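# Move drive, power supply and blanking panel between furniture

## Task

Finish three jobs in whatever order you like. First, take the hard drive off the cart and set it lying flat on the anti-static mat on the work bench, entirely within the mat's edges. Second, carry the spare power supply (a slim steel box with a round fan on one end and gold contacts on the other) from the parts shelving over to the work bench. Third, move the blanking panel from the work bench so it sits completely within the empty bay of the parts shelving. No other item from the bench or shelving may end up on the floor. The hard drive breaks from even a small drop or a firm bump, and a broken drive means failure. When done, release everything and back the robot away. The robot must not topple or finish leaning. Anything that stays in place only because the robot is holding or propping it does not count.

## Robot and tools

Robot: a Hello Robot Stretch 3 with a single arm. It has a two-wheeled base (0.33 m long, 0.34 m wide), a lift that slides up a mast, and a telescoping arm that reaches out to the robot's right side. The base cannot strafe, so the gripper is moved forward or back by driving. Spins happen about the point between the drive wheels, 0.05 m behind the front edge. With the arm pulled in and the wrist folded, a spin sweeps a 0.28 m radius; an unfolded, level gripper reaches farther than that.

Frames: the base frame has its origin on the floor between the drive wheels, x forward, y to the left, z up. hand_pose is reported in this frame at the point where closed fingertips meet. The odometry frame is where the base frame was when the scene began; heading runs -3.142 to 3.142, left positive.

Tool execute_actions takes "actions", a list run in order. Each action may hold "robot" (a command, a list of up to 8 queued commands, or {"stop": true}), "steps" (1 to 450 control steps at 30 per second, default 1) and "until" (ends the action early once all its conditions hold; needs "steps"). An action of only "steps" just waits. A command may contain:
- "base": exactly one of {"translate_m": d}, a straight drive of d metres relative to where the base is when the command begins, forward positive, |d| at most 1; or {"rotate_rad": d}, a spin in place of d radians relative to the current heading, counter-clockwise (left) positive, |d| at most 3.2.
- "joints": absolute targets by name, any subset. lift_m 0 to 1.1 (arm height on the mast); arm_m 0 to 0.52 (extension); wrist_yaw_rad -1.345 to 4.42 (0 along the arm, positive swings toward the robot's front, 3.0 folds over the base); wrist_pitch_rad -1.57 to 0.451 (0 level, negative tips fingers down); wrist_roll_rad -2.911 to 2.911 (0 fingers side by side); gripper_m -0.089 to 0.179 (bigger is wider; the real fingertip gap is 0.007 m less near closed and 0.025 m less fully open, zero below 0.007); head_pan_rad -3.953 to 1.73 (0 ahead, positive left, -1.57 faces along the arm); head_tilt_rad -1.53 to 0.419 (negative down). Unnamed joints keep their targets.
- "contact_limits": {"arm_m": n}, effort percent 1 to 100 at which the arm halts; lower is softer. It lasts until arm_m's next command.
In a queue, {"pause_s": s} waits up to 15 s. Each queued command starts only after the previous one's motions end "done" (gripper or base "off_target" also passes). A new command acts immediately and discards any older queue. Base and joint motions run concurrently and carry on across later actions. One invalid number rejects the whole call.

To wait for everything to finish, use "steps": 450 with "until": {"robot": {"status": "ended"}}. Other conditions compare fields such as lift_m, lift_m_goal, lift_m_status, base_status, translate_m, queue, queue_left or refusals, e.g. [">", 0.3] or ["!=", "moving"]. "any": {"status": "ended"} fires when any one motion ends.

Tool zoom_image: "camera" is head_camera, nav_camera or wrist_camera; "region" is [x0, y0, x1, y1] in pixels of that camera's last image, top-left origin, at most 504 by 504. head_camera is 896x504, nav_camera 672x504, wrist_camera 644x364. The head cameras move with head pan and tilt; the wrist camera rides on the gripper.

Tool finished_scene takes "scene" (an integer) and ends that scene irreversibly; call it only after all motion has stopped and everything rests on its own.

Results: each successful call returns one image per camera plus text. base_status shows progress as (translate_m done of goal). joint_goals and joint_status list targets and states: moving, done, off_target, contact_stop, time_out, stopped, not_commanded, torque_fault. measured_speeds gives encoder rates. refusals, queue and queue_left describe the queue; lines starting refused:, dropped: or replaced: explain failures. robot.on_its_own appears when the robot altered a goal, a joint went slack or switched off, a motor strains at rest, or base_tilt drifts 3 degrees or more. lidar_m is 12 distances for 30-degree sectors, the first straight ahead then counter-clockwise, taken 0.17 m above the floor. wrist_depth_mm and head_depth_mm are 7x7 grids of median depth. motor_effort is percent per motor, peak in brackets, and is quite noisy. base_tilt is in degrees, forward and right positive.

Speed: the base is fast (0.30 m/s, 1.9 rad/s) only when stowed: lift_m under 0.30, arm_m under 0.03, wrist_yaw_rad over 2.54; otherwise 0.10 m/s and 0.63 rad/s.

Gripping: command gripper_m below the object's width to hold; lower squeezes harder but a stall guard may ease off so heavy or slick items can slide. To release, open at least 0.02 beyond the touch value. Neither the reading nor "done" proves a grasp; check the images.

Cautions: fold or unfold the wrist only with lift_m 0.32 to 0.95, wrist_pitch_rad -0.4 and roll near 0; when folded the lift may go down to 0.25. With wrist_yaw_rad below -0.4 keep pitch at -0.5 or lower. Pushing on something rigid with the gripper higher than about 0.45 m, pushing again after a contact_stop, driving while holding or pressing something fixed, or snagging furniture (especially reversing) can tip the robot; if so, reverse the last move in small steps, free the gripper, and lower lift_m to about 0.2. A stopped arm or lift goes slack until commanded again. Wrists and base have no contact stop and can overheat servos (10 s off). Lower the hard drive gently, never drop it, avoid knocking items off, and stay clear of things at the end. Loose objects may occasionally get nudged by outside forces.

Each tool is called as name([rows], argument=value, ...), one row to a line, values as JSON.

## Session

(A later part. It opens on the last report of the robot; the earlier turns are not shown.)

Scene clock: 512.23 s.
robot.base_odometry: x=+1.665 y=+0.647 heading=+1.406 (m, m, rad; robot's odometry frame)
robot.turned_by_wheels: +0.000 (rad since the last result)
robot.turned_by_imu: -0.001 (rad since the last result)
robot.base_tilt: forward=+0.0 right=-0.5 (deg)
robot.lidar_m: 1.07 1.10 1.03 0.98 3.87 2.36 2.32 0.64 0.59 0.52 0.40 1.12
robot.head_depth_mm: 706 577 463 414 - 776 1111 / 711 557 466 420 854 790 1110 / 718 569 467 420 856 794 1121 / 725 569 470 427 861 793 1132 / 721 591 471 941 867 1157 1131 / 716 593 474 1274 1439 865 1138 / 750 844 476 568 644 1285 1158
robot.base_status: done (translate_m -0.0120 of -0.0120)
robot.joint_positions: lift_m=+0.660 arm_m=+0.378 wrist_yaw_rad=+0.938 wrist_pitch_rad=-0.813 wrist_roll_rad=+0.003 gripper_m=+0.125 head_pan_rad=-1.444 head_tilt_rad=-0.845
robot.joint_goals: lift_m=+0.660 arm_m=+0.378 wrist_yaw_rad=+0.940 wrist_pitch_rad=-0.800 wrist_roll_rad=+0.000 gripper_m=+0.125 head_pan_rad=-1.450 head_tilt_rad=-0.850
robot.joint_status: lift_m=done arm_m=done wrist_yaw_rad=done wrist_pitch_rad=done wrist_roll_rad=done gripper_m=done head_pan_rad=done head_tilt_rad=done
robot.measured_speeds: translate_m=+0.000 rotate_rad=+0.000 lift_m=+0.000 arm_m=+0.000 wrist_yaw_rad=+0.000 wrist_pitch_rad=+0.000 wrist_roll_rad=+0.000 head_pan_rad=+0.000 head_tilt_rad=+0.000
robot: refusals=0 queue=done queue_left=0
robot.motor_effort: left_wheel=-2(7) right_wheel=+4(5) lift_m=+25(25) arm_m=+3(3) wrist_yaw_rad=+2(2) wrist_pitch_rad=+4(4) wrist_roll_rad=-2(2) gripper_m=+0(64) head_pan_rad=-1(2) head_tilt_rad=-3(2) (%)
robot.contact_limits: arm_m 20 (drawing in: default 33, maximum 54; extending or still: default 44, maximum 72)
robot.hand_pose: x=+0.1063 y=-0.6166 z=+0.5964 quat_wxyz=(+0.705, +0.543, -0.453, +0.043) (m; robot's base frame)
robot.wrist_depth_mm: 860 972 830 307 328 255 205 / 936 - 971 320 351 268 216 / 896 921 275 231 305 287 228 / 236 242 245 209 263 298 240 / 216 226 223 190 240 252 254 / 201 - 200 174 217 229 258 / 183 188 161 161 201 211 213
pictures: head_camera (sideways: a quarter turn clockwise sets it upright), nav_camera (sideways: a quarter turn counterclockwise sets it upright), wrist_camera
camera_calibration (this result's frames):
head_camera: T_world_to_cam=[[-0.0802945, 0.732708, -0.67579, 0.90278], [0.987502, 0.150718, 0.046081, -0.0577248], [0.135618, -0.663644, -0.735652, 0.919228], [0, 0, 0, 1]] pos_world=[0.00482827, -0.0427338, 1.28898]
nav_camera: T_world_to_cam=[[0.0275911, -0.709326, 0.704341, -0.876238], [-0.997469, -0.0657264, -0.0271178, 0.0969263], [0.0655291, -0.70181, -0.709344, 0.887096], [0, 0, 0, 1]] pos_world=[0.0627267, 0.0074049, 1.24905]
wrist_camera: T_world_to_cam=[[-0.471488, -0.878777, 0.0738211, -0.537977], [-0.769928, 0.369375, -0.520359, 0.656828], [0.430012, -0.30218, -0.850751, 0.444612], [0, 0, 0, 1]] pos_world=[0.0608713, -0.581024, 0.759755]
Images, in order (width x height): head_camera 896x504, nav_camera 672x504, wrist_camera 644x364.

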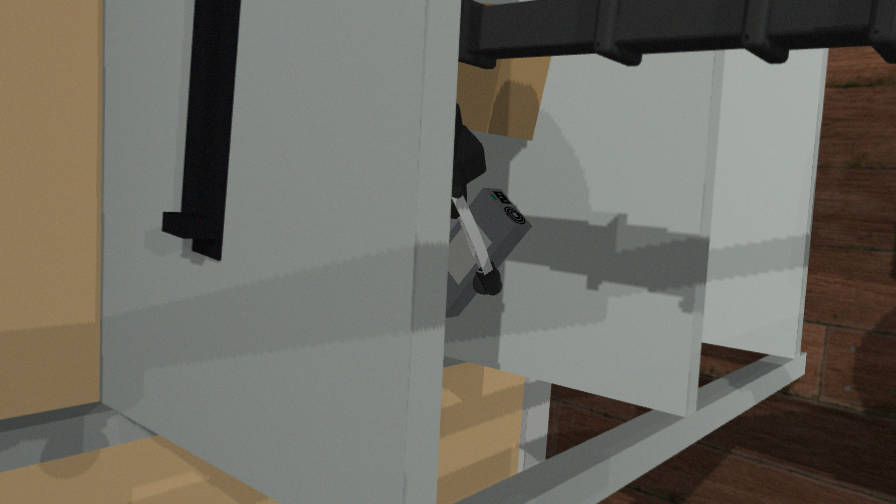

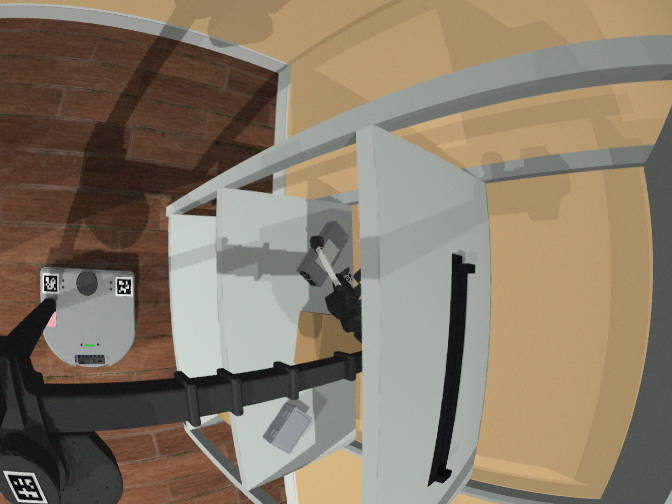

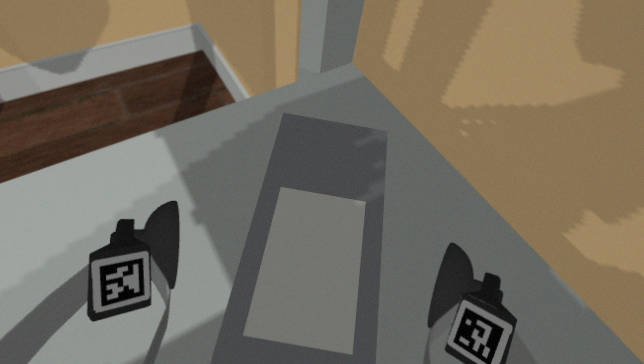

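execute_actions([
  {"robot":[{"joints":{"lift_m":0.626}},{"joints":{"gripper_m":0.0}},{"joints":{"lift_m":0.66}}],"steps":450,"until":{"robot":{"status":"ended"}}},
  {"steps":20},
])

Scene clock: 519.70 s.
robot.base_odometry: x=+1.665 y=+0.647 heading=+1.406 (m, m, rad; robot's odometry frame)
robot.turned_by_wheels: +0.000 (rad since the last result)
robot.turned_by_imu: -0.001 (rad since the last result)
robot.base_tilt: forward=+0.1 right=-0.4 (deg)
robot.lidar_m: 1.07 1.10 1.03 0.98 3.88 2.36 2.32 0.64 0.59 0.52 0.40 1.13
robot.head_depth_mm: 706 574 462 413 - 773 1111 / 712 559 465 420 854 791 1105 / 718 568 467 419 861 795 1108 / 725 568 470 430 862 794 1125 / 721 592 471 944 864 1158 1141 / 717 593 473 1284 1440 866 1131 / 751 848 476 566 644 1278 1157
robot.base_status: done (translate_m -0.0120 of -0.0120)
robot.joint_positions: lift_m=+0.659 arm_m=+0.378 wrist_yaw_rad=+0.938 wrist_pitch_rad=-0.852 wrist_roll_rad=+0.003 gripper_m=+0.009 head_pan_rad=-1.444 head_tilt_rad=-0.845
robot.joint_goals: lift_m=+0.660 arm_m=+0.378 wrist_yaw_rad=+0.940 wrist_pitch_rad=-0.800 wrist_roll_rad=+0.000 gripper_m=+0.007 head_pan_rad=-1.450 head_tilt_rad=-0.850
robot.joint_status: lift_m=done arm_m=done wrist_yaw_rad=done wrist_pitch_rad=done wrist_roll_rad=done gripper_m=done head_pan_rad=done head_tilt_rad=done
robot.measured_speeds: translate_m=+0.000 rotate_rad=+0.000 lift_m=+0.000 arm_m=+0.000 wrist_yaw_rad=+0.000 wrist_pitch_rad=+0.000 wrist_roll_rad=+0.000 head_pan_rad=+0.000 head_tilt_rad=+0.000
robot: refusals=0 queue=done queue_left=0
robot.on_its_own: gripper_m is held at +0.007, not at your +0.000, by its stall guard, which is still easing
robot.motor_effort: left_wheel=-1(1) right_wheel=+2(5) lift_m=+55(56) arm_m=+2(3) wrist_yaw_rad=+2(4) wrist_pitch_rad=+15(16) wrist_roll_rad=-1(2) gripper_m=-29(100) head_pan_rad=-2(1) head_tilt_rad=-2(2) (%)
robot.contact_limits: arm_m 20 (drawing in: default 33, maximum 54; extending or still: default 44, maximum 72)
robot.hand_pose: x=+0.1000 y=-0.6120 z=+0.5894 quat_wxyz=(+0.706, +0.552, -0.443, +0.030) (m; robot's base frame)
robot.wrist_depth_mm: 878 - 870 319 337 258 208 / 935 1000 827 300 342 276 220 / 880 252 259 212 277 295 232 / 225 231 231 180 247 286 246 / 208 212 154 157 226 234 259 / 193 198 135 139 146 216 248 / 182 182 121 125 130 201 204
pictures: head_camera (sideways: a quarter turn clockwise sets it upright), nav_camera (sideways: a quarter turn counterclockwise sets it upright), wrist_camera
camera_calibration (this result's frames):
head_camera: T_world_to_cam=[[-0.0802947, 0.732708, -0.67579, 0.90278], [0.987502, 0.150718, 0.046081, -0.0577248], [0.135618, -0.663644, -0.735652, 0.919228], [0, 0, 0, 1]] pos_world=[0.00482828, -0.0427338, 1.28898]
nav_camera: T_world_to_cam=[[0.0275913, -0.709326, 0.704341, -0.876238], [-0.997469, -0.0657266, -0.0271178, 0.0969263], [0.0655293, -0.70181, -0.709344, 0.887096], [0, 0, 0, 1]] pos_world=[0.0627267, 0.00740491, 1.24905]
wrist_camera: T_world_to_cam=[[-0.469111, -0.880482, 0.0684587, -0.534529], [-0.785501, 0.380562, -0.488017, 0.635998], [0.403637, -0.282709, -0.870145, 0.468759], [0, 0, 0, 1]] pos_world=[0.0596147, -0.580157, 0.75486]
Images, in order (width x height): head_camera 896x504, nav_camera 672x504, wrist_camera 644x364.

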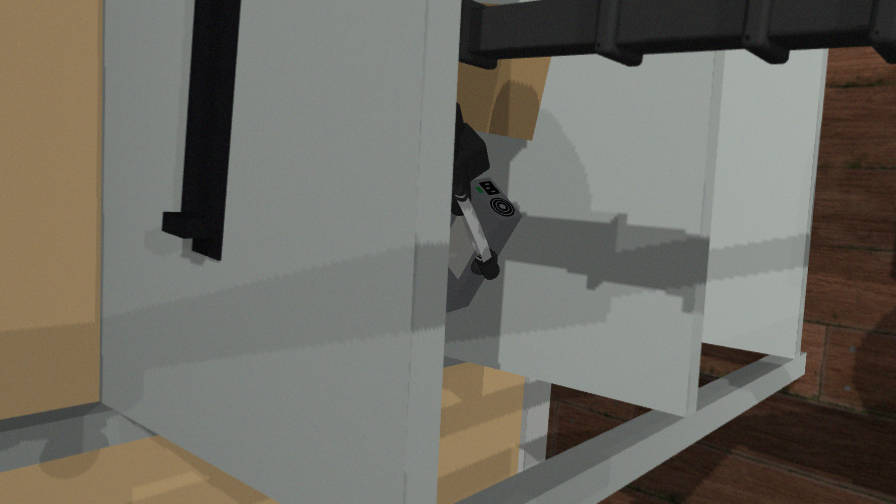

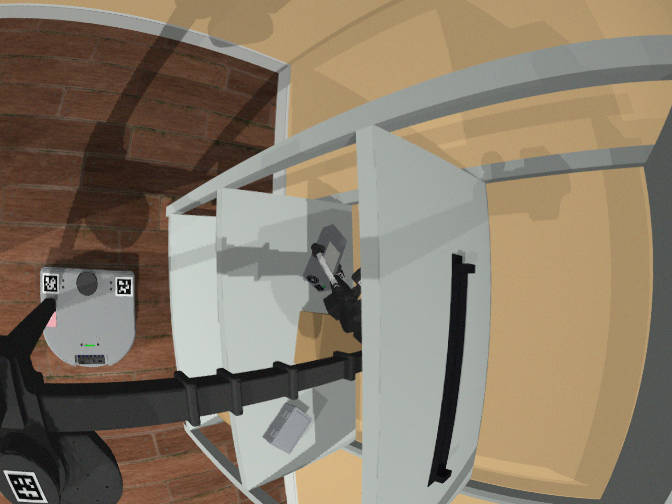

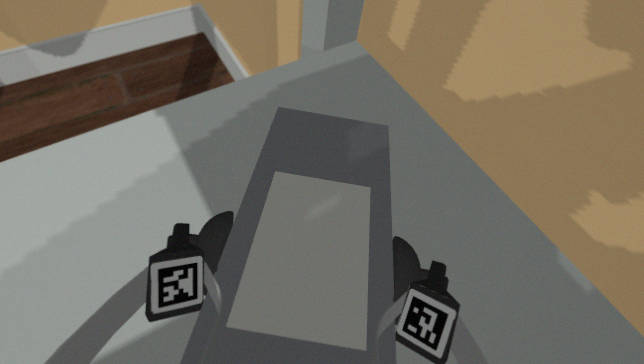

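execute_actions([
  {"robot":[{"joints":{"lift_m":0.63}},{"joints":{"gripper_m":0.115}},{"base":{"translate_m":0.02},"joints":{"arm_m":0.393,"lift_m":0.628}}],"steps":450,"until":{"robot":{"status":"ended"}}},
])

Scene clock: 531.10 s.
robot.base_odometry: x=+1.668 y=+0.667 heading=+1.406 (m, m, rad; robot's odometry frame)
robot.turned_by_wheels: +0.000 (rad since the last result)
robot.turned_by_imu: -0.002 (rad since the last result)
robot.base_tilt: forward=+0.0 right=-0.5 (deg)
robot.lidar_m: 1.05 1.08 1.03 0.98 3.92 2.38 2.33 0.61 0.60 0.52 0.39 1.10
robot.head_depth_mm: 703 554 463 412 - - - / 713 556 466 419 854 790 1108 / 720 546 467 420 862 796 1113 / 725 588 469 426 864 799 1133 / 733 589 472 942 864 795 1133 / 693 592 473 1277 1457 859 1158 / 766 868 476 492 613 1286 1175
robot.base_status: done (translate_m +0.0200 of +0.0200)
robot.joint_positions: lift_m=+0.628 arm_m=+0.393 wrist_yaw_rad=+0.938 wrist_pitch_rad=-0.814 wrist_roll_rad=+0.003 gripper_m=+0.115 head_pan_rad=-1.444 head_tilt_rad=-0.845
robot.joint_goals: lift_m=+0.628 arm_m=+0.393 wrist_yaw_rad=+0.940 wrist_pitch_rad=-0.800 wrist_roll_rad=+0.000 gripper_m=+0.115 head_pan_rad=-1.450 head_tilt_rad=-0.850
robot.joint_status: lift_m=done arm_m=done wrist_yaw_rad=done wrist_pitch_rad=done wrist_roll_rad=done gripper_m=done head_pan_rad=done head_tilt_rad=done
robot.measured_speeds: translate_m=+0.000 rotate_rad=+0.000 lift_m=+0.000 arm_m=+0.000 wrist_yaw_rad=+0.000 wrist_pitch_rad=+0.000 wrist_roll_rad=+0.000 head_pan_rad=+0.000 head_tilt_rad=+0.000
robot: refusals=0 queue=done queue_left=0
robot.motor_effort: left_wheel=-2(3) right_wheel=+3(9) lift_m=+25(56) arm_m=+3(3) wrist_yaw_rad=+2(2) wrist_pitch_rad=+4(15) wrist_roll_rad=-1(2) gripper_m=+0(90) head_pan_rad=-2(2) head_tilt_rad=-2(2) (%)
robot.hand_pose: x=+0.1063 y=-0.6315 z=+0.5643 quat_wxyz=(+0.705, +0.543, -0.453, +0.043) (m; robot's base frame)
robot.wrist_depth_mm: 857 956 771 280 310 237 192 / 916 963 873 273 316 253 203 / 853 228 233 190 252 271 213 / 200 205 207 170 221 265 226 / 184 191 157 155 202 211 236 / 172 - 141 142 180 194 227 / 155 160 129 131 167 179 181
pictures: head_camera (sideways: a quarter turn clockwise sets it upright), nav_camera (sideways: a quarter turn counterclockwise sets it upright), wrist_camera
camera_calibration (this result's frames):
head_camera: T_world_to_cam=[[-0.0802944, 0.732708, -0.67579, 0.90278], [0.987502, 0.150718, 0.046081, -0.0577248], [0.135617, -0.663644, -0.735652, 0.919228], [0, 0, 0, 1]] pos_world=[0.00482826, -0.0427338, 1.28898]
nav_camera: T_world_to_cam=[[0.027591, -0.709326, 0.704341, -0.876238], [-0.997469, -0.0657263, -0.0271178, 0.0969263], [0.065529, -0.70181, -0.709344, 0.887096], [0, 0, 0, 1]] pos_world=[0.0627267, 0.0074049, 1.24905]
wrist_camera: T_world_to_cam=[[-0.471011, -0.879018, 0.0739968, -0.549039], [-0.770413, 0.369054, -0.519868, 0.645152], [0.429665, -0.301872, -0.851036, 0.413224], [0, 0, 0, 1]] pos_world=[0.0608824, -0.59597, 0.727689]
Images, in order (width x height): head_camera 896x504, nav_camera 672x504, wrist_camera 644x364.

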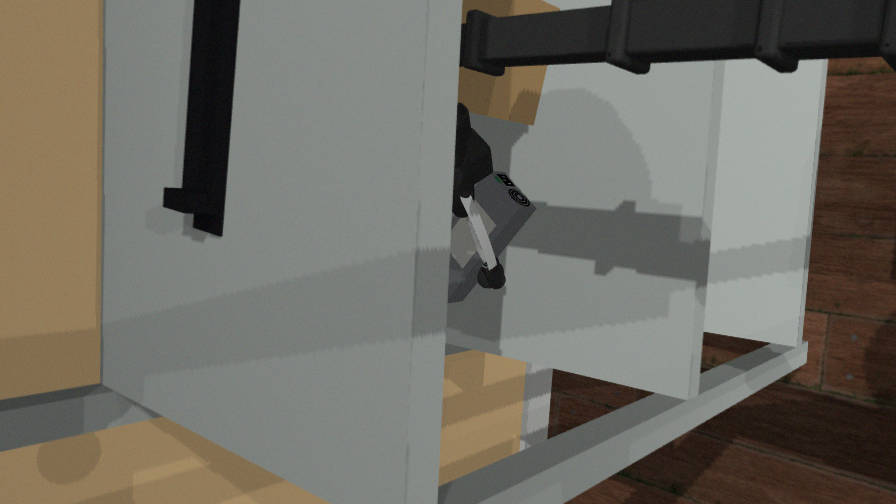

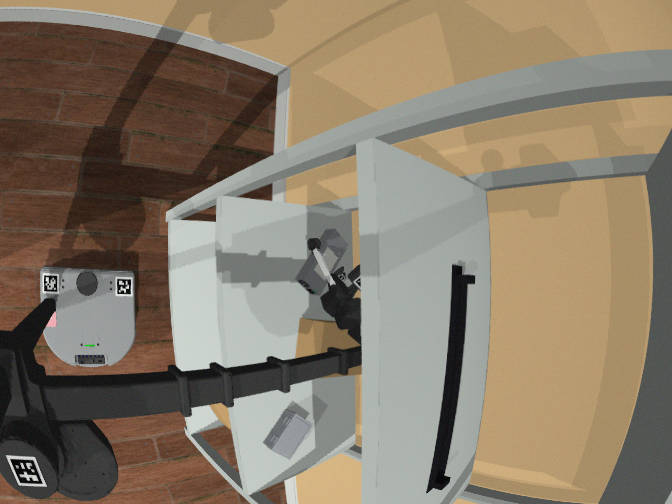

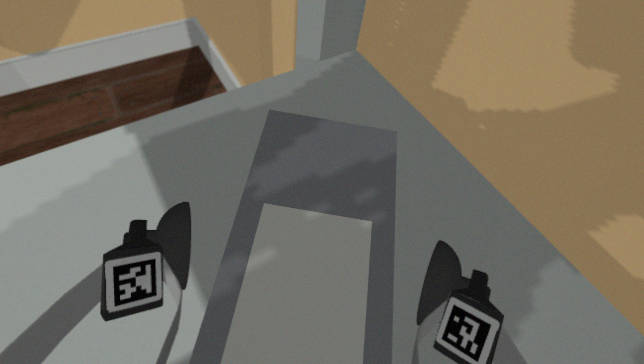

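execute_actions([
  {"robot":[{"joints":{"gripper_m":0.02}},{"joints":{"lift_m":0.66}}],"steps":450,"until":{"robot":{"status":"ended"}}},
  {"steps":30},
])

Scene clock: 536.43 s.
robot.base_odometry: x=+1.668 y=+0.667 heading=+1.406 (m, m, rad; robot's odometry frame)
robot.turned_by_wheels: +0.000 (rad since the last result)
robot.turned_by_imu: -0.001 (rad since the last result)
robot.base_tilt: forward=+0.2 right=-0.6 (deg)
robot.lidar_m: 1.05 1.08 1.03 0.98 3.91 2.38 2.34 0.61 0.60 0.52 0.39 1.10
robot.head_depth_mm: 703 552 463 411 - 776 1108 / 712 556 466 418 853 793 1112 / 717 547 468 424 855 795 1114 / 725 587 469 425 863 796 1132 / 724 591 471 943 866 798 1136 / 689 594 474 1275 1459 860 1155 / 763 872 477 491 614 1285 1157
robot.base_status: done (translate_m +0.0200 of +0.0200)
robot.joint_positions: lift_m=+0.659 arm_m=+0.393 wrist_yaw_rad=+0.938 wrist_pitch_rad=-0.853 wrist_roll_rad=+0.003 gripper_m=+0.030 head_pan_rad=-1.444 head_tilt_rad=-0.845
robot.joint_goals: lift_m=+0.660 arm_m=+0.393 wrist_yaw_rad=+0.940 wrist_pitch_rad=-0.800 wrist_roll_rad=+0.000 gripper_m=+0.030 head_pan_rad=-1.450 head_tilt_rad=-0.850
robot.joint_status: lift_m=done arm_m=done wrist_yaw_rad=done wrist_pitch_rad=done wrist_roll_rad=done gripper_m=done head_pan_rad=done head_tilt_rad=done
robot.measured_speeds: translate_m=+0.000 rotate_rad=+0.000 lift_m=+0.000 arm_m=+0.000 wrist_yaw_rad=+0.000 wrist_pitch_rad=+0.000 wrist_roll_rad=+0.000 head_pan_rad=+0.000 head_tilt_rad=+0.000
robot: refusals=0 queue=done queue_left=0
robot.on_its_own: gripper_m is held at +0.030, not at your +0.020, by its stall guard, which is still easing
robot.motor_effort: left_wheel=-1(1) right_wheel=+2(3) lift_m=+56(56) arm_m=+2(3) wrist_yaw_rad=+2(2) wrist_pitch_rad=+15(17) wrist_roll_rad=-1(1) gripper_m=-9(100) head_pan_rad=-2(2) head_tilt_rad=-2(2) (%)
robot.hand_pose: x=+0.0997 y=-0.6268 z=+0.5891 quat_wxyz=(+0.706, +0.552, -0.442, +0.029) (m; robot's base frame)
robot.wrist_depth_mm: 865 968 825 291 316 242 195 / 933 991 936 298 333 259 206 / 866 863 255 183 280 277 218 / 225 229 229 165 245 286 232 / 207 212 150 152 226 237 245 / 193 198 138 140 145 215 249 / 181 181 128 130 135 200 204
pictures: head_camera (sideways: a quarter turn clockwise sets it upright), nav_camera (sideways: a quarter turn counterclockwise sets it upright), wrist_camera
camera_calibration (this result's frames):
head_camera: T_world_to_cam=[[-0.0802947, 0.732708, -0.67579, 0.90278], [0.987502, 0.150718, 0.046081, -0.0577248], [0.135618, -0.663644, -0.735652, 0.919228], [0, 0, 0, 1]] pos_world=[0.00482828, -0.0427338, 1.28898]
nav_camera: T_world_to_cam=[[0.0275913, -0.709326, 0.704341, -0.876238], [-0.997469, -0.0657266, -0.0271178, 0.0969263], [0.0655293, -0.70181, -0.709344, 0.887096], [0, 0, 0, 1]] pos_world=[0.0627267, 0.00740492, 1.24905]
wrist_camera: T_world_to_cam=[[-0.468749, -0.880676, 0.0684346, -0.547792], [-0.786416, 0.380784, -0.486368, 0.640477], [0.402274, -0.281803, -0.87107, 0.465701], [0, 0, 0, 1]] pos_world=[0.0595644, -0.595075, 0.754653]
Images, in order (width x height): head_camera 896x504, nav_camera 672x504, wrist_camera 644x364.

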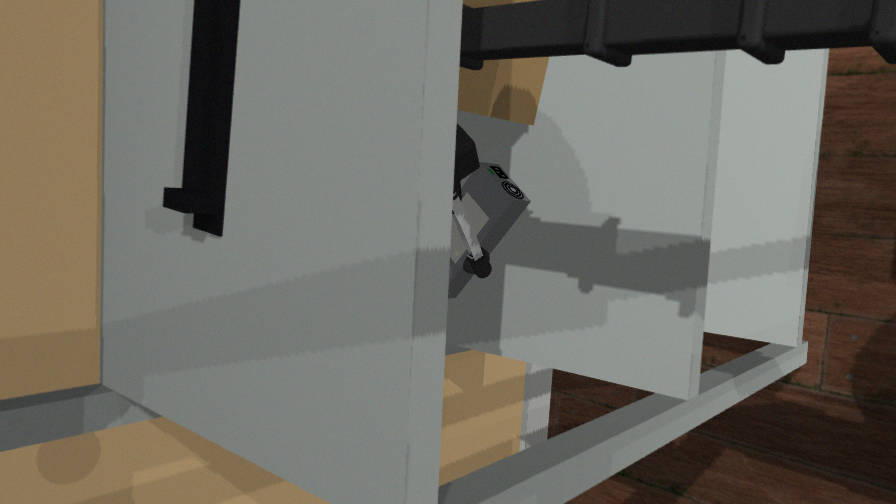

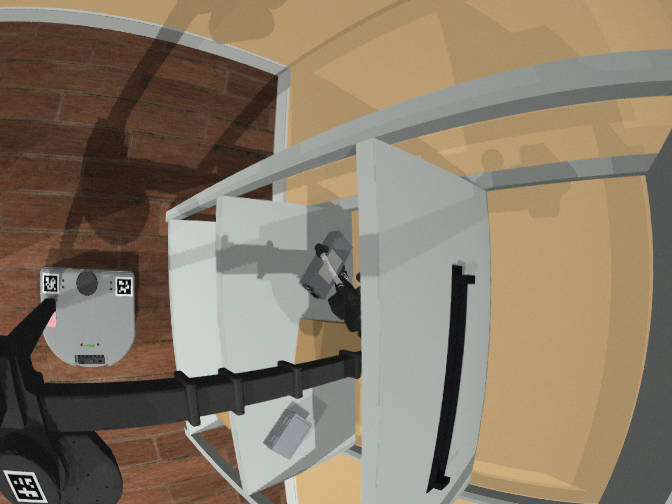

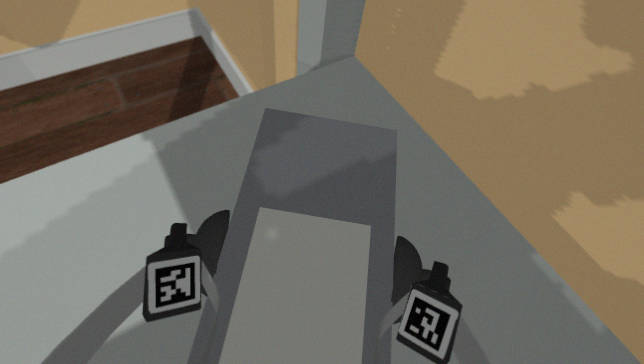

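execute_actions([
  {"robot":{"joints":{"gripper_m":0.034}},"steps":60},
])

Scene clock: 540.27 s.
robot.base_odometry: x=+1.668 y=+0.667 heading=+1.406 (m, m, rad; robot's odometry frame)
robot.turned_by_wheels: +0.000 (rad since the last result)
robot.turned_by_imu: +0.000 (rad since the last result)
robot.base_tilt: forward=+0.1 right=-0.6 (deg)
robot.lidar_m: 1.05 1.09 1.03 0.98 3.91 2.38 2.35 0.61 0.60 0.52 0.39 1.10
robot.head_depth_mm: 703 552 463 411 - 776 1109 / 709 557 465 418 857 791 1113 / 719 545 466 423 861 795 1117 / 727 587 470 424 856 792 1129 / 722 589 471 940 865 801 1130 / 690 593 473 1277 1470 860 1156 / 765 870 477 492 611 1281 1161
robot.base_status: done (translate_m +0.0200 of +0.0200)
robot.joint_positions: lift_m=+0.659 arm_m=+0.393 wrist_yaw_rad=+0.938 wrist_pitch_rad=-0.853 wrist_roll_rad=+0.003 gripper_m=+0.035 head_pan_rad=-1.444 head_tilt_rad=-0.845
robot.joint_goals: lift_m=+0.660 arm_m=+0.393 wrist_yaw_rad=+0.940 wrist_pitch_rad=-0.800 wrist_roll_rad=+0.000 gripper_m=+0.034 head_pan_rad=-1.450 head_tilt_rad=-0.850
robot.joint_status: lift_m=done arm_m=done wrist_yaw_rad=done wrist_pitch_rad=done wrist_roll_rad=done gripper_m=done head_pan_rad=done head_tilt_rad=done
robot.measured_speeds: translate_m=+0.000 rotate_rad=+0.000 lift_m=+0.000 arm_m=+0.000 wrist_yaw_rad=+0.000 wrist_pitch_rad=+0.000 wrist_roll_rad=+0.000 head_pan_rad=+0.000 head_tilt_rad=+0.000
robot: refusals=0 queue=done queue_left=0
robot.motor_effort: left_wheel=-1(1) right_wheel=+2(2) lift_m=+56(56) arm_m=+2(2) wrist_yaw_rad=+2(2) wrist_pitch_rad=+16(15) wrist_roll_rad=-2(1) gripper_m=-19(22) head_pan_rad=-1(2) head_tilt_rad=-2(2) (%)
robot.hand_pose: x=+0.0997 y=-0.6268 z=+0.5891 quat_wxyz=(+0.706, +0.552, -0.442, +0.029) (m; robot's base frame)
robot.wrist_depth_mm: 879 976 824 291 317 242 196 / 915 976 943 296 335 259 206 / 856 864 256 184 279 277 218 / 225 230 230 167 245 286 231 / 207 212 150 152 227 237 245 / 193 198 138 141 146 215 249 / 181 180 128 130 134 201 204
pictures: head_camera (sideways: a quarter turn clockwise sets it upright), nav_camera (sideways: a quarter turn counterclockwise sets it upright), wrist_camera
camera_calibration (this result's frames):
head_camera: T_world_to_cam=[[-0.0802946, 0.732708, -0.67579, 0.90278], [0.987502, 0.150718, 0.046081, -0.0577248], [0.135618, -0.663644, -0.735652, 0.919228], [0, 0, 0, 1]] pos_world=[0.00482827, -0.0427338, 1.28898]
nav_camera: T_world_to_cam=[[0.0275912, -0.709326, 0.704341, -0.876238], [-0.997469, -0.0657265, -0.0271178, 0.0969263], [0.0655292, -0.70181, -0.709344, 0.887096], [0, 0, 0, 1]] pos_world=[0.0627267, 0.00740491, 1.24905]
wrist_camera: T_world_to_cam=[[-0.468749, -0.880676, 0.0684346, -0.547792], [-0.786416, 0.380784, -0.486368, 0.640477], [0.402274, -0.281803, -0.87107, 0.465701], [0, 0, 0, 1]] pos_world=[0.0595644, -0.595075, 0.754653]
Images, in order (width x height): head_camera 896x504, nav_camera 672x504, wrist_camera 644x364.

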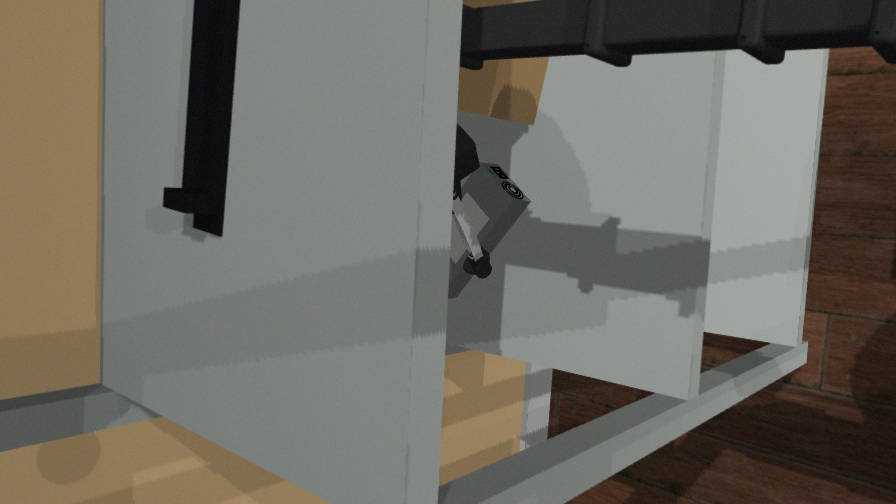

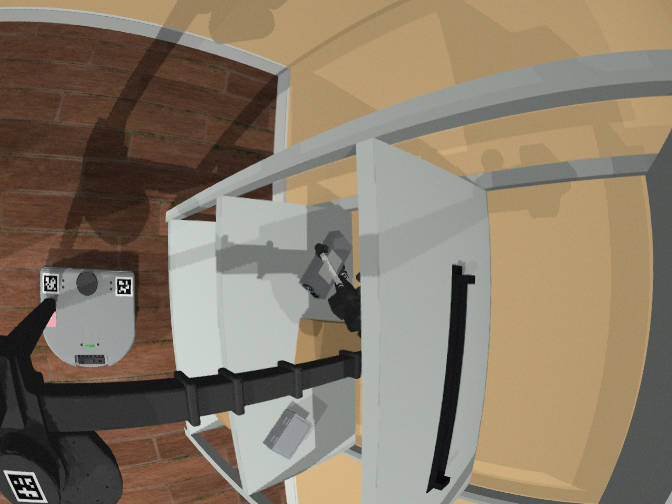

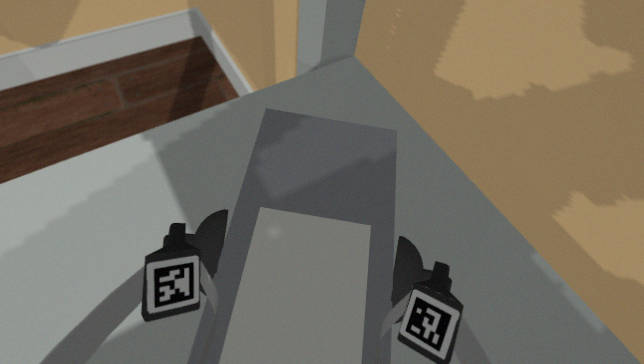

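execute_actions([
  {"robot":[{"joints":{"lift_m":0.68}},{"joints":{"arm_m":0.22}},{"base":{"translate_m":-0.10}},{"joints":{"arm_m":0.0}},{"joints":{"wrist_yaw_rad":1.57,"head_pan_rad":0.0,"head_tilt_rad":-0.6},"base":{"rotate_rad":2.125}}],"steps":450,"until":{"robot":{"status":"ended"}}},
  {"steps":200,"until":{"robot":{"status":"ended"}}},
])

Scene clock: 589.43 s.
robot.base_odometry: x=+1.651 y=+0.568 heading=-2.753 (m, m, rad; robot's odometry frame)
robot.turned_by_wheels: +2.125 (rad since the last result)
robot.turned_by_imu: +2.118 (rad since the last result)
robot.base_tilt: forward=+0.0 right=-0.5 (deg)
robot.lidar_m: 3.64 2.25 2.24 0.61 0.58 0.58 0.46 0.46 1.15 1.20 1.02 0.98
robot.head_depth_mm: 3385 3830 3106 2271 1780 1418 1246 / 3640 3999 3124 2280 1794 1473 1258 / 3826 - 3171 2276 1810 1480 1248 / - - 3188 2309 1798 1471 1254 / 3833 - 3226 2312 1799 1484 1263 / 3376 3696 3178 2315 1807 1500 1270 / 3054 3271 3227 2297 1819 1492 1271
robot.base_status: done (rotate_rad +2.1249 of +2.1250)
robot.joint_positions: lift_m=+0.679 arm_m=+0.000 wrist_yaw_rad=+1.568 wrist_pitch_rad=-0.854 wrist_roll_rad=+0.003 gripper_m=+0.035 head_pan_rad=-0.007 head_tilt_rad=-0.606
robot.joint_goals: lift_m=+0.680 arm_m=+0.000 wrist_yaw_rad=+1.570 wrist_pitch_rad=-0.800 wrist_roll_rad=+0.000 gripper_m=+0.034 head_pan_rad=+0.000 head_tilt_rad=-0.600
robot.joint_status: lift_m=done arm_m=done wrist_yaw_rad=done wrist_pitch_rad=done wrist_roll_rad=done gripper_m=done head_pan_rad=done head_tilt_rad=done
robot.measured_speeds: translate_m=+0.000 rotate_rad=+0.000 lift_m=+0.000 arm_m=+0.000 wrist_yaw_rad=+0.000 wrist_pitch_rad=+0.000 wrist_roll_rad=+0.000 head_pan_rad=+0.000 head_tilt_rad=+0.000
robot: refusals=0 queue=done queue_left=0
robot.motor_effort: left_wheel=-2(5) right_wheel=+4(9) lift_m=+56(56) arm_m=-4(5) wrist_yaw_rad=+2(6) wrist_pitch_rad=+15(15) wrist_roll_rad=-1(1) gripper_m=-20(20) head_pan_rad=+3(29) head_tilt_rad=+3(21) (%)
robot.hand_pose: x=+0.1288 y=-0.1458 z=+0.6090 quat_wxyz=(+0.663, +0.662, -0.249, +0.246) (m; robot's base frame)
robot.wrist_depth_mm: - - - - - 766 671 / 977 - - - - 850 727 / 883 914 930 183 - 951 794 / 822 828 832 167 900 938 888 / 750 782 150 153 834 856 874 / 693 715 138 140 145 783 793 / 650 662 128 130 134 733 748
pictures: head_camera (sideways: a quarter turn clockwise sets it upright), nav_camera (sideways: a quarter turn counterclockwise sets it upright), wrist_camera
camera_calibration (this result's frames):
head_camera: T_world_to_cam=[[-0.555768, 0.0166608, -0.831171, 1.1082], [-0.0281419, 0.998849, 0.0388392, -0.0421145], [0.830861, 0.0449763, -0.554659, 0.679556], [0, 0, 0, 1]] pos_world=[0.0501029, -0.00696139, 1.29966]
nav_camera: T_world_to_cam=[[0.519664, -0.065741, 0.851838, -1.07151], [-0.0594763, -0.9974, -0.0406913, 0.108886], [0.852298, -0.0295184, -0.522223, 0.638878], [0, 0, 0, 1]] pos_world=[0.0187857, 0.0570198, 1.25082]
wrist_camera: T_world_to_cam=[[0.139769, -0.987821, 0.0683656, -0.205904], [-0.860114, -0.155326, -0.485878, 0.420897], [0.49058, 0.00910864, -0.871349, 0.63811], [0, 0, 0, 1]] pos_world=[0.0777552, -0.143832, 0.774598]
Images, in order (width x height): head_camera 896x504, nav_camera 672x504, wrist_camera 644x364.

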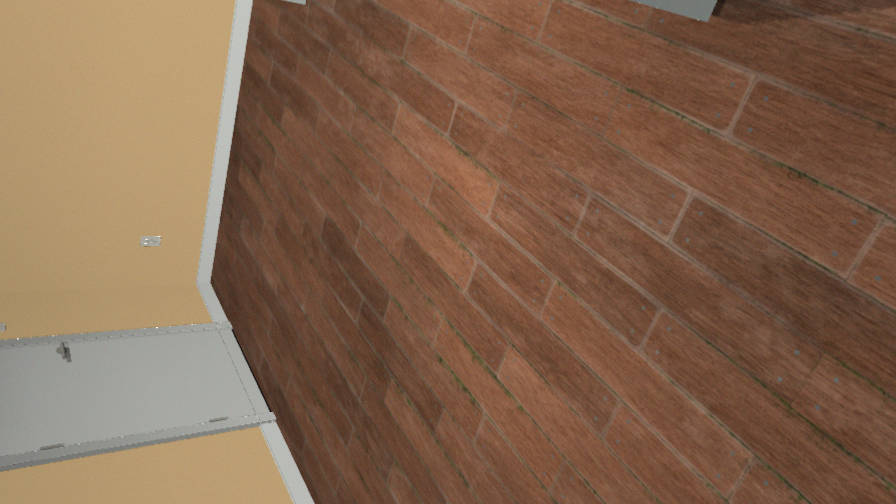

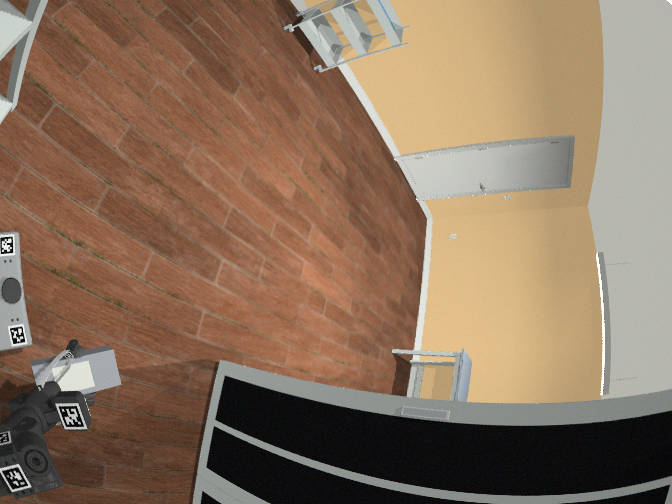

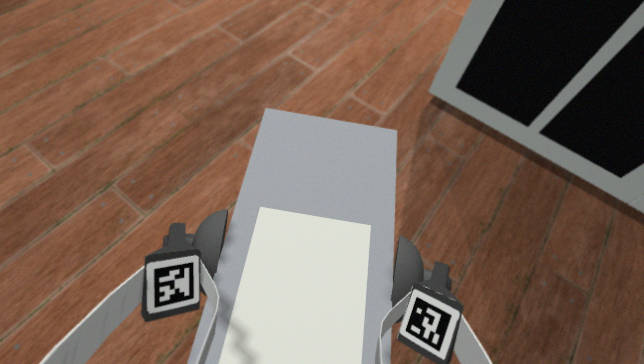

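execute_actions(actions=[])

Scene clock: 605.13 s.
robot.base_odometry: x=+1.651 y=+0.568 heading=-2.753 (m, m, rad; robot's odometry frame)
robot.turned_by_wheels: +0.000 (rad since the last result)
robot.turned_by_imu: +0.000 (rad since the last result)
robot.base_tilt: forward=-0.1 right=-0.5 (deg)
robot.lidar_m: 3.65 2.26 2.24 0.61 0.58 0.58 0.46 0.46 1.15 1.20 1.02 0.98
robot.head_depth_mm: 3411 3861 3176 2282 1779 1425 1247 / 3610 - 3141 2256 1797 1474 1254 / 3858 - 3144 2305 1801 1474 1257 / - - 3186 2269 1791 1481 1253 / 3915 - 3181 2298 1808 1476 1255 / 3420 3631 3236 2307 1801 1481 1264 / 3031 3312 3213 2327 1802 1493 1263
robot.base_status: done (rotate_rad +2.1249 of +2.1250)
robot.joint_positions: lift_m=+0.679 arm_m=+0.000 wrist_yaw_rad=+1.568 wrist_pitch_rad=-0.854 wrist_roll_rad=+0.003 gripper_m=+0.035 head_pan_rad=-0.007 head_tilt_rad=-0.606
robot.joint_goals: lift_m=+0.680 arm_m=+0.000 wrist_yaw_rad=+1.570 wrist_pitch_rad=-0.800 wrist_roll_rad=+0.000 gripper_m=+0.034 head_pan_rad=+0.000 head_tilt_rad=-0.600
robot.joint_status: lift_m=done arm_m=done wrist_yaw_rad=done wrist_pitch_rad=done wrist_roll_rad=done gripper_m=done head_pan_rad=done head_tilt_rad=done
robot.measured_speeds: translate_m=+0.000 rotate_rad=+0.000 lift_m=+0.000 arm_m=+0.000 wrist_yaw_rad=+0.000 wrist_pitch_rad=+0.000 wrist_roll_rad=+0.000 head_pan_rad=+0.000 head_tilt_rad=+0.000
robot: refusals=0 queue=done queue_left=0
robot.motor_effort: left_wheel=-1(2) right_wheel=+4(4) lift_m=+55(56) arm_m=-4(4) wrist_yaw_rad=+2(2) wrist_pitch_rad=+16(15) wrist_roll_rad=-2(2) gripper_m=-19(20) head_pan_rad=+2(3) head_tilt_rad=+3(3) (%)
robot.hand_pose: x=+0.1288 y=-0.1458 z=+0.6090 quat_wxyz=(+0.663, +0.662, -0.249, +0.246) (m; robot's base frame)
robot.wrist_depth_mm: - - - - - 778 670 / 982 - - - - 848 727 / 891 913 916 184 - 950 795 / 815 830 839 167 890 939 873 / 763 767 150 152 814 857 859 / 692 718 138 141 145 784 805 / 649 658 128 130 135 724 752
pictures: head_camera (sideways: a quarter turn clockwise sets it upright), nav_camera (sideways: a quarter turn counterclockwise sets it upright), wrist_camera
camera_calibration (this result's frames):
head_camera: T_world_to_cam=[[-0.555768, 0.0166609, -0.83117, 1.1082], [-0.0281418, 0.998849, 0.0388392, -0.0421146], [0.830861, 0.0449762, -0.554659, 0.679556], [0, 0, 0, 1]] pos_world=[0.0501029, -0.0069614, 1.29966]
nav_camera: T_world_to_cam=[[0.519664, -0.0657411, 0.851838, -1.07151], [-0.0594765, -0.9974, -0.0406913, 0.108886], [0.852298, -0.0295185, -0.522223, 0.638878], [0, 0, 0, 1]] pos_world=[0.0187857, 0.0570198, 1.25082]
wrist_camera: T_world_to_cam=[[0.139769, -0.987821, 0.0683656, -0.205904], [-0.860114, -0.155327, -0.485878, 0.420897], [0.49058, 0.00910861, -0.871349, 0.63811], [0, 0, 0, 1]] pos_world=[0.0777552, -0.143832, 0.774598]
Images, in order (width x height): head_camera 896x504, nav_camera 672x504, wrist_camera 644x364.

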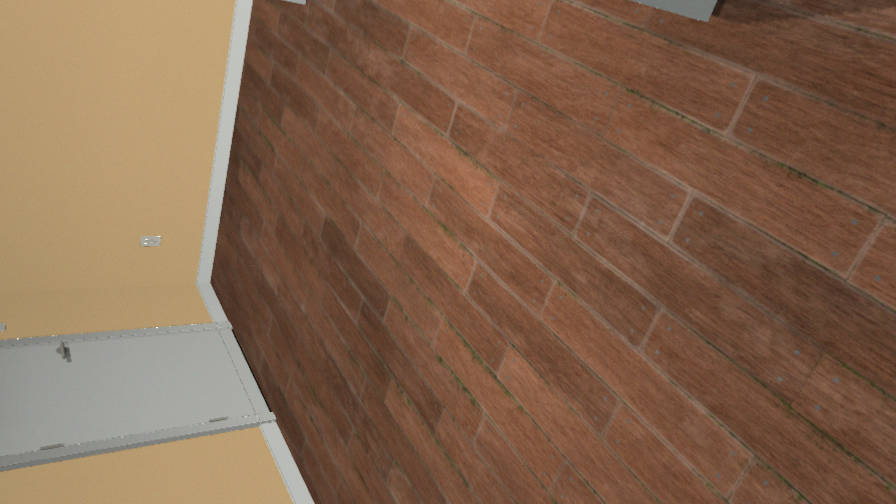

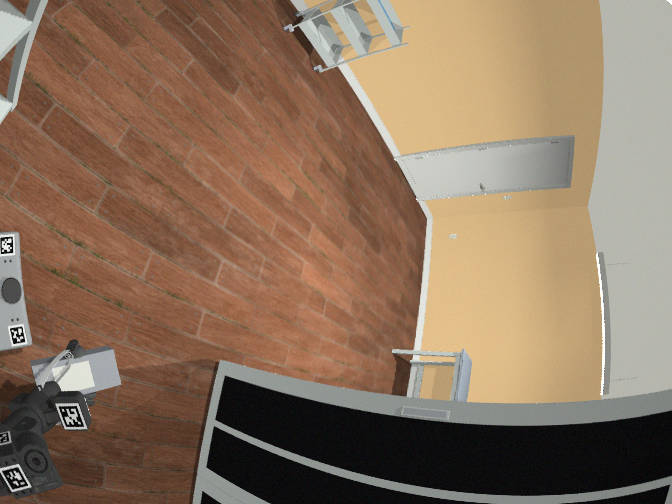

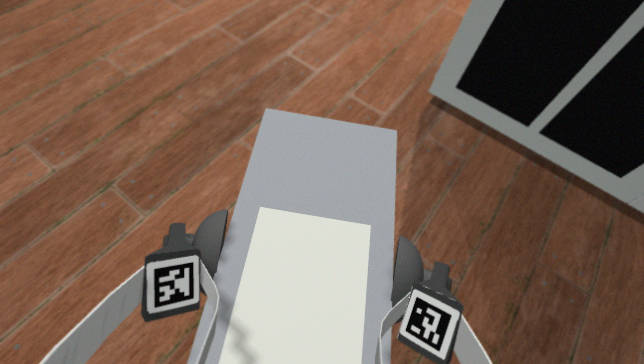

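execute_actions([
  {"robot":[{"base":{"translate_m":1.0}},{"base":{"translate_m":0.25}},{"base":{"rotate_rad":-0.687}}],"steps":450,"until":{"robot":{"status":"ended"}}},
  {"steps":200,"until":{"robot":{"status":"ended"}}},
])

Scene clock: 625.63 s.
robot.base_odometry: x=+0.495 y=+0.094 heading=+2.844 (m, m, rad; robot's odometry frame)
robot.turned_by_wheels: -0.687 (rad since the last result)
robot.turned_by_imu: -0.691 (rad since the last result)
robot.base_tilt: forward=+0.1 right=-0.5 (deg)
robot.lidar_m: 2.73 2.84 2.18 1.54 1.56 2.11 1.42 1.52 1.96 0.55 0.56 0.68
robot.head_depth_mm: 2610 2600 3038 2249 1364 1394 1249 / 2582 2446 3055 2272 1784 1473 1258 / 2536 2448 3035 2304 1797 1469 1251 / 2539 2487 2974 2313 1803 1470 1263 / 2514 2492 2927 2351 1814 1486 1266 / 2433 2727 2886 2318 1832 1489 1258 / 2412 2630 2887 2329 1801 1490 1268
robot.base_status: done (rotate_rad -0.6869 of -0.6870)
robot.joint_positions: lift_m=+0.679 arm_m=+0.000 wrist_yaw_rad=+1.568 wrist_pitch_rad=-0.854 wrist_roll_rad=+0.003 gripper_m=+0.035 head_pan_rad=-0.007 head_tilt_rad=-0.606
robot.joint_goals: lift_m=+0.680 arm_m=+0.000 wrist_yaw_rad=+1.570 wrist_pitch_rad=-0.800 wrist_roll_rad=+0.000 gripper_m=+0.034 head_pan_rad=+0.000 head_tilt_rad=-0.600
robot.joint_status: lift_m=done arm_m=done wrist_yaw_rad=done wrist_pitch_rad=done wrist_roll_rad=done gripper_m=done head_pan_rad=done head_tilt_rad=done
robot.measured_speeds: translate_m=+0.000 rotate_rad=+0.000 lift_m=+0.000 arm_m=+0.000 wrist_yaw_rad=+0.000 wrist_pitch_rad=+0.000 wrist_roll_rad=+0.000 head_pan_rad=+0.000 head_tilt_rad=+0.000
robot: refusals=0 queue=done queue_left=0
robot.motor_effort: left_wheel=+2(6) right_wheel=-3(10) lift_m=+56(56) arm_m=-4(4) wrist_yaw_rad=+2(3) wrist_pitch_rad=+16(16) wrist_roll_rad=-2(2) gripper_m=-19(19) head_pan_rad=+2(3) head_tilt_rad=+3(3) (%)
robot.hand_pose: x=+0.1287 y=-0.1458 z=+0.6089 quat_wxyz=(+0.663, +0.662, -0.249, +0.246) (m; robot's base frame)
robot.wrist_depth_mm: - - - - - 620 437 / 982 - - - - 626 437 / 880 919 922 184 972 627 439 / 814 833 831 167 867 626 435 / 756 768 150 152 806 627 436 / 698 714 138 140 145 621 433 / 652 655 128 130 134 588 434
pictures: head_camera (sideways: a quarter turn clockwise sets it upright), nav_camera (sideways: a quarter turn counterclockwise sets it upright), wrist_camera
camera_calibration (this result's frames):
head_camera: T_world_to_cam=[[-0.555582, 0.0166546, -0.831295, 1.10836], [-0.0281594, 0.998849, 0.0388313, -0.0421042], [0.830984, 0.0449828, -0.554474, 0.679314], [0, 0, 0, 1]] pos_world=[0.0501034, -0.006961, 1.29967]
nav_camera: T_world_to_cam=[[0.519474, -0.0657351, 0.851954, -1.07166], [-0.0594584, -0.997401, -0.040703, 0.108901], [0.852415, -0.0295117, -0.522033, 0.63863], [0, 0, 0, 1]] pos_world=[0.0187966, 0.0570199, 1.25082]
wrist_camera: T_world_to_cam=[[0.13989, -0.987808, 0.068304, -0.205853], [-0.8603, -0.155405, -0.485524, 0.420592], [0.49022, 0.00915785, -0.871551, 0.638274], [0, 0, 0, 1]] pos_world=[0.0777371, -0.143826, 0.774557]
Images, in order (width x height): head_camera 896x504, nav_camera 672x504, wrist_camera 644x364.

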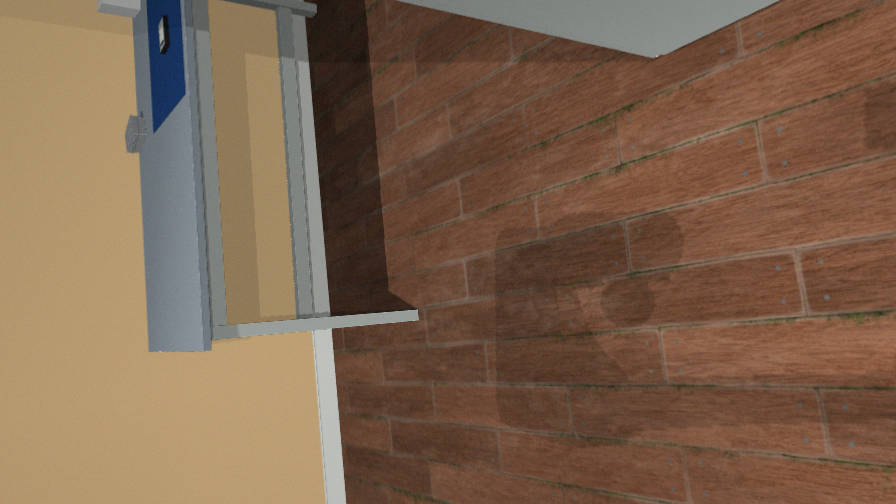

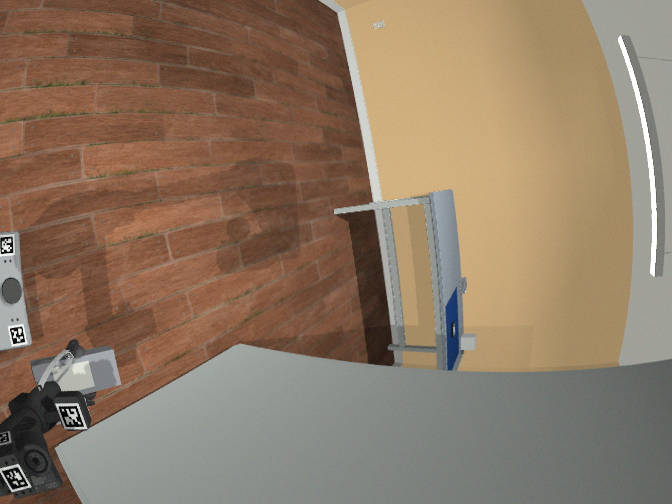

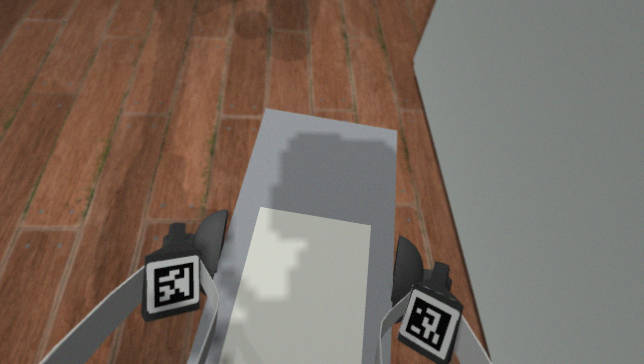

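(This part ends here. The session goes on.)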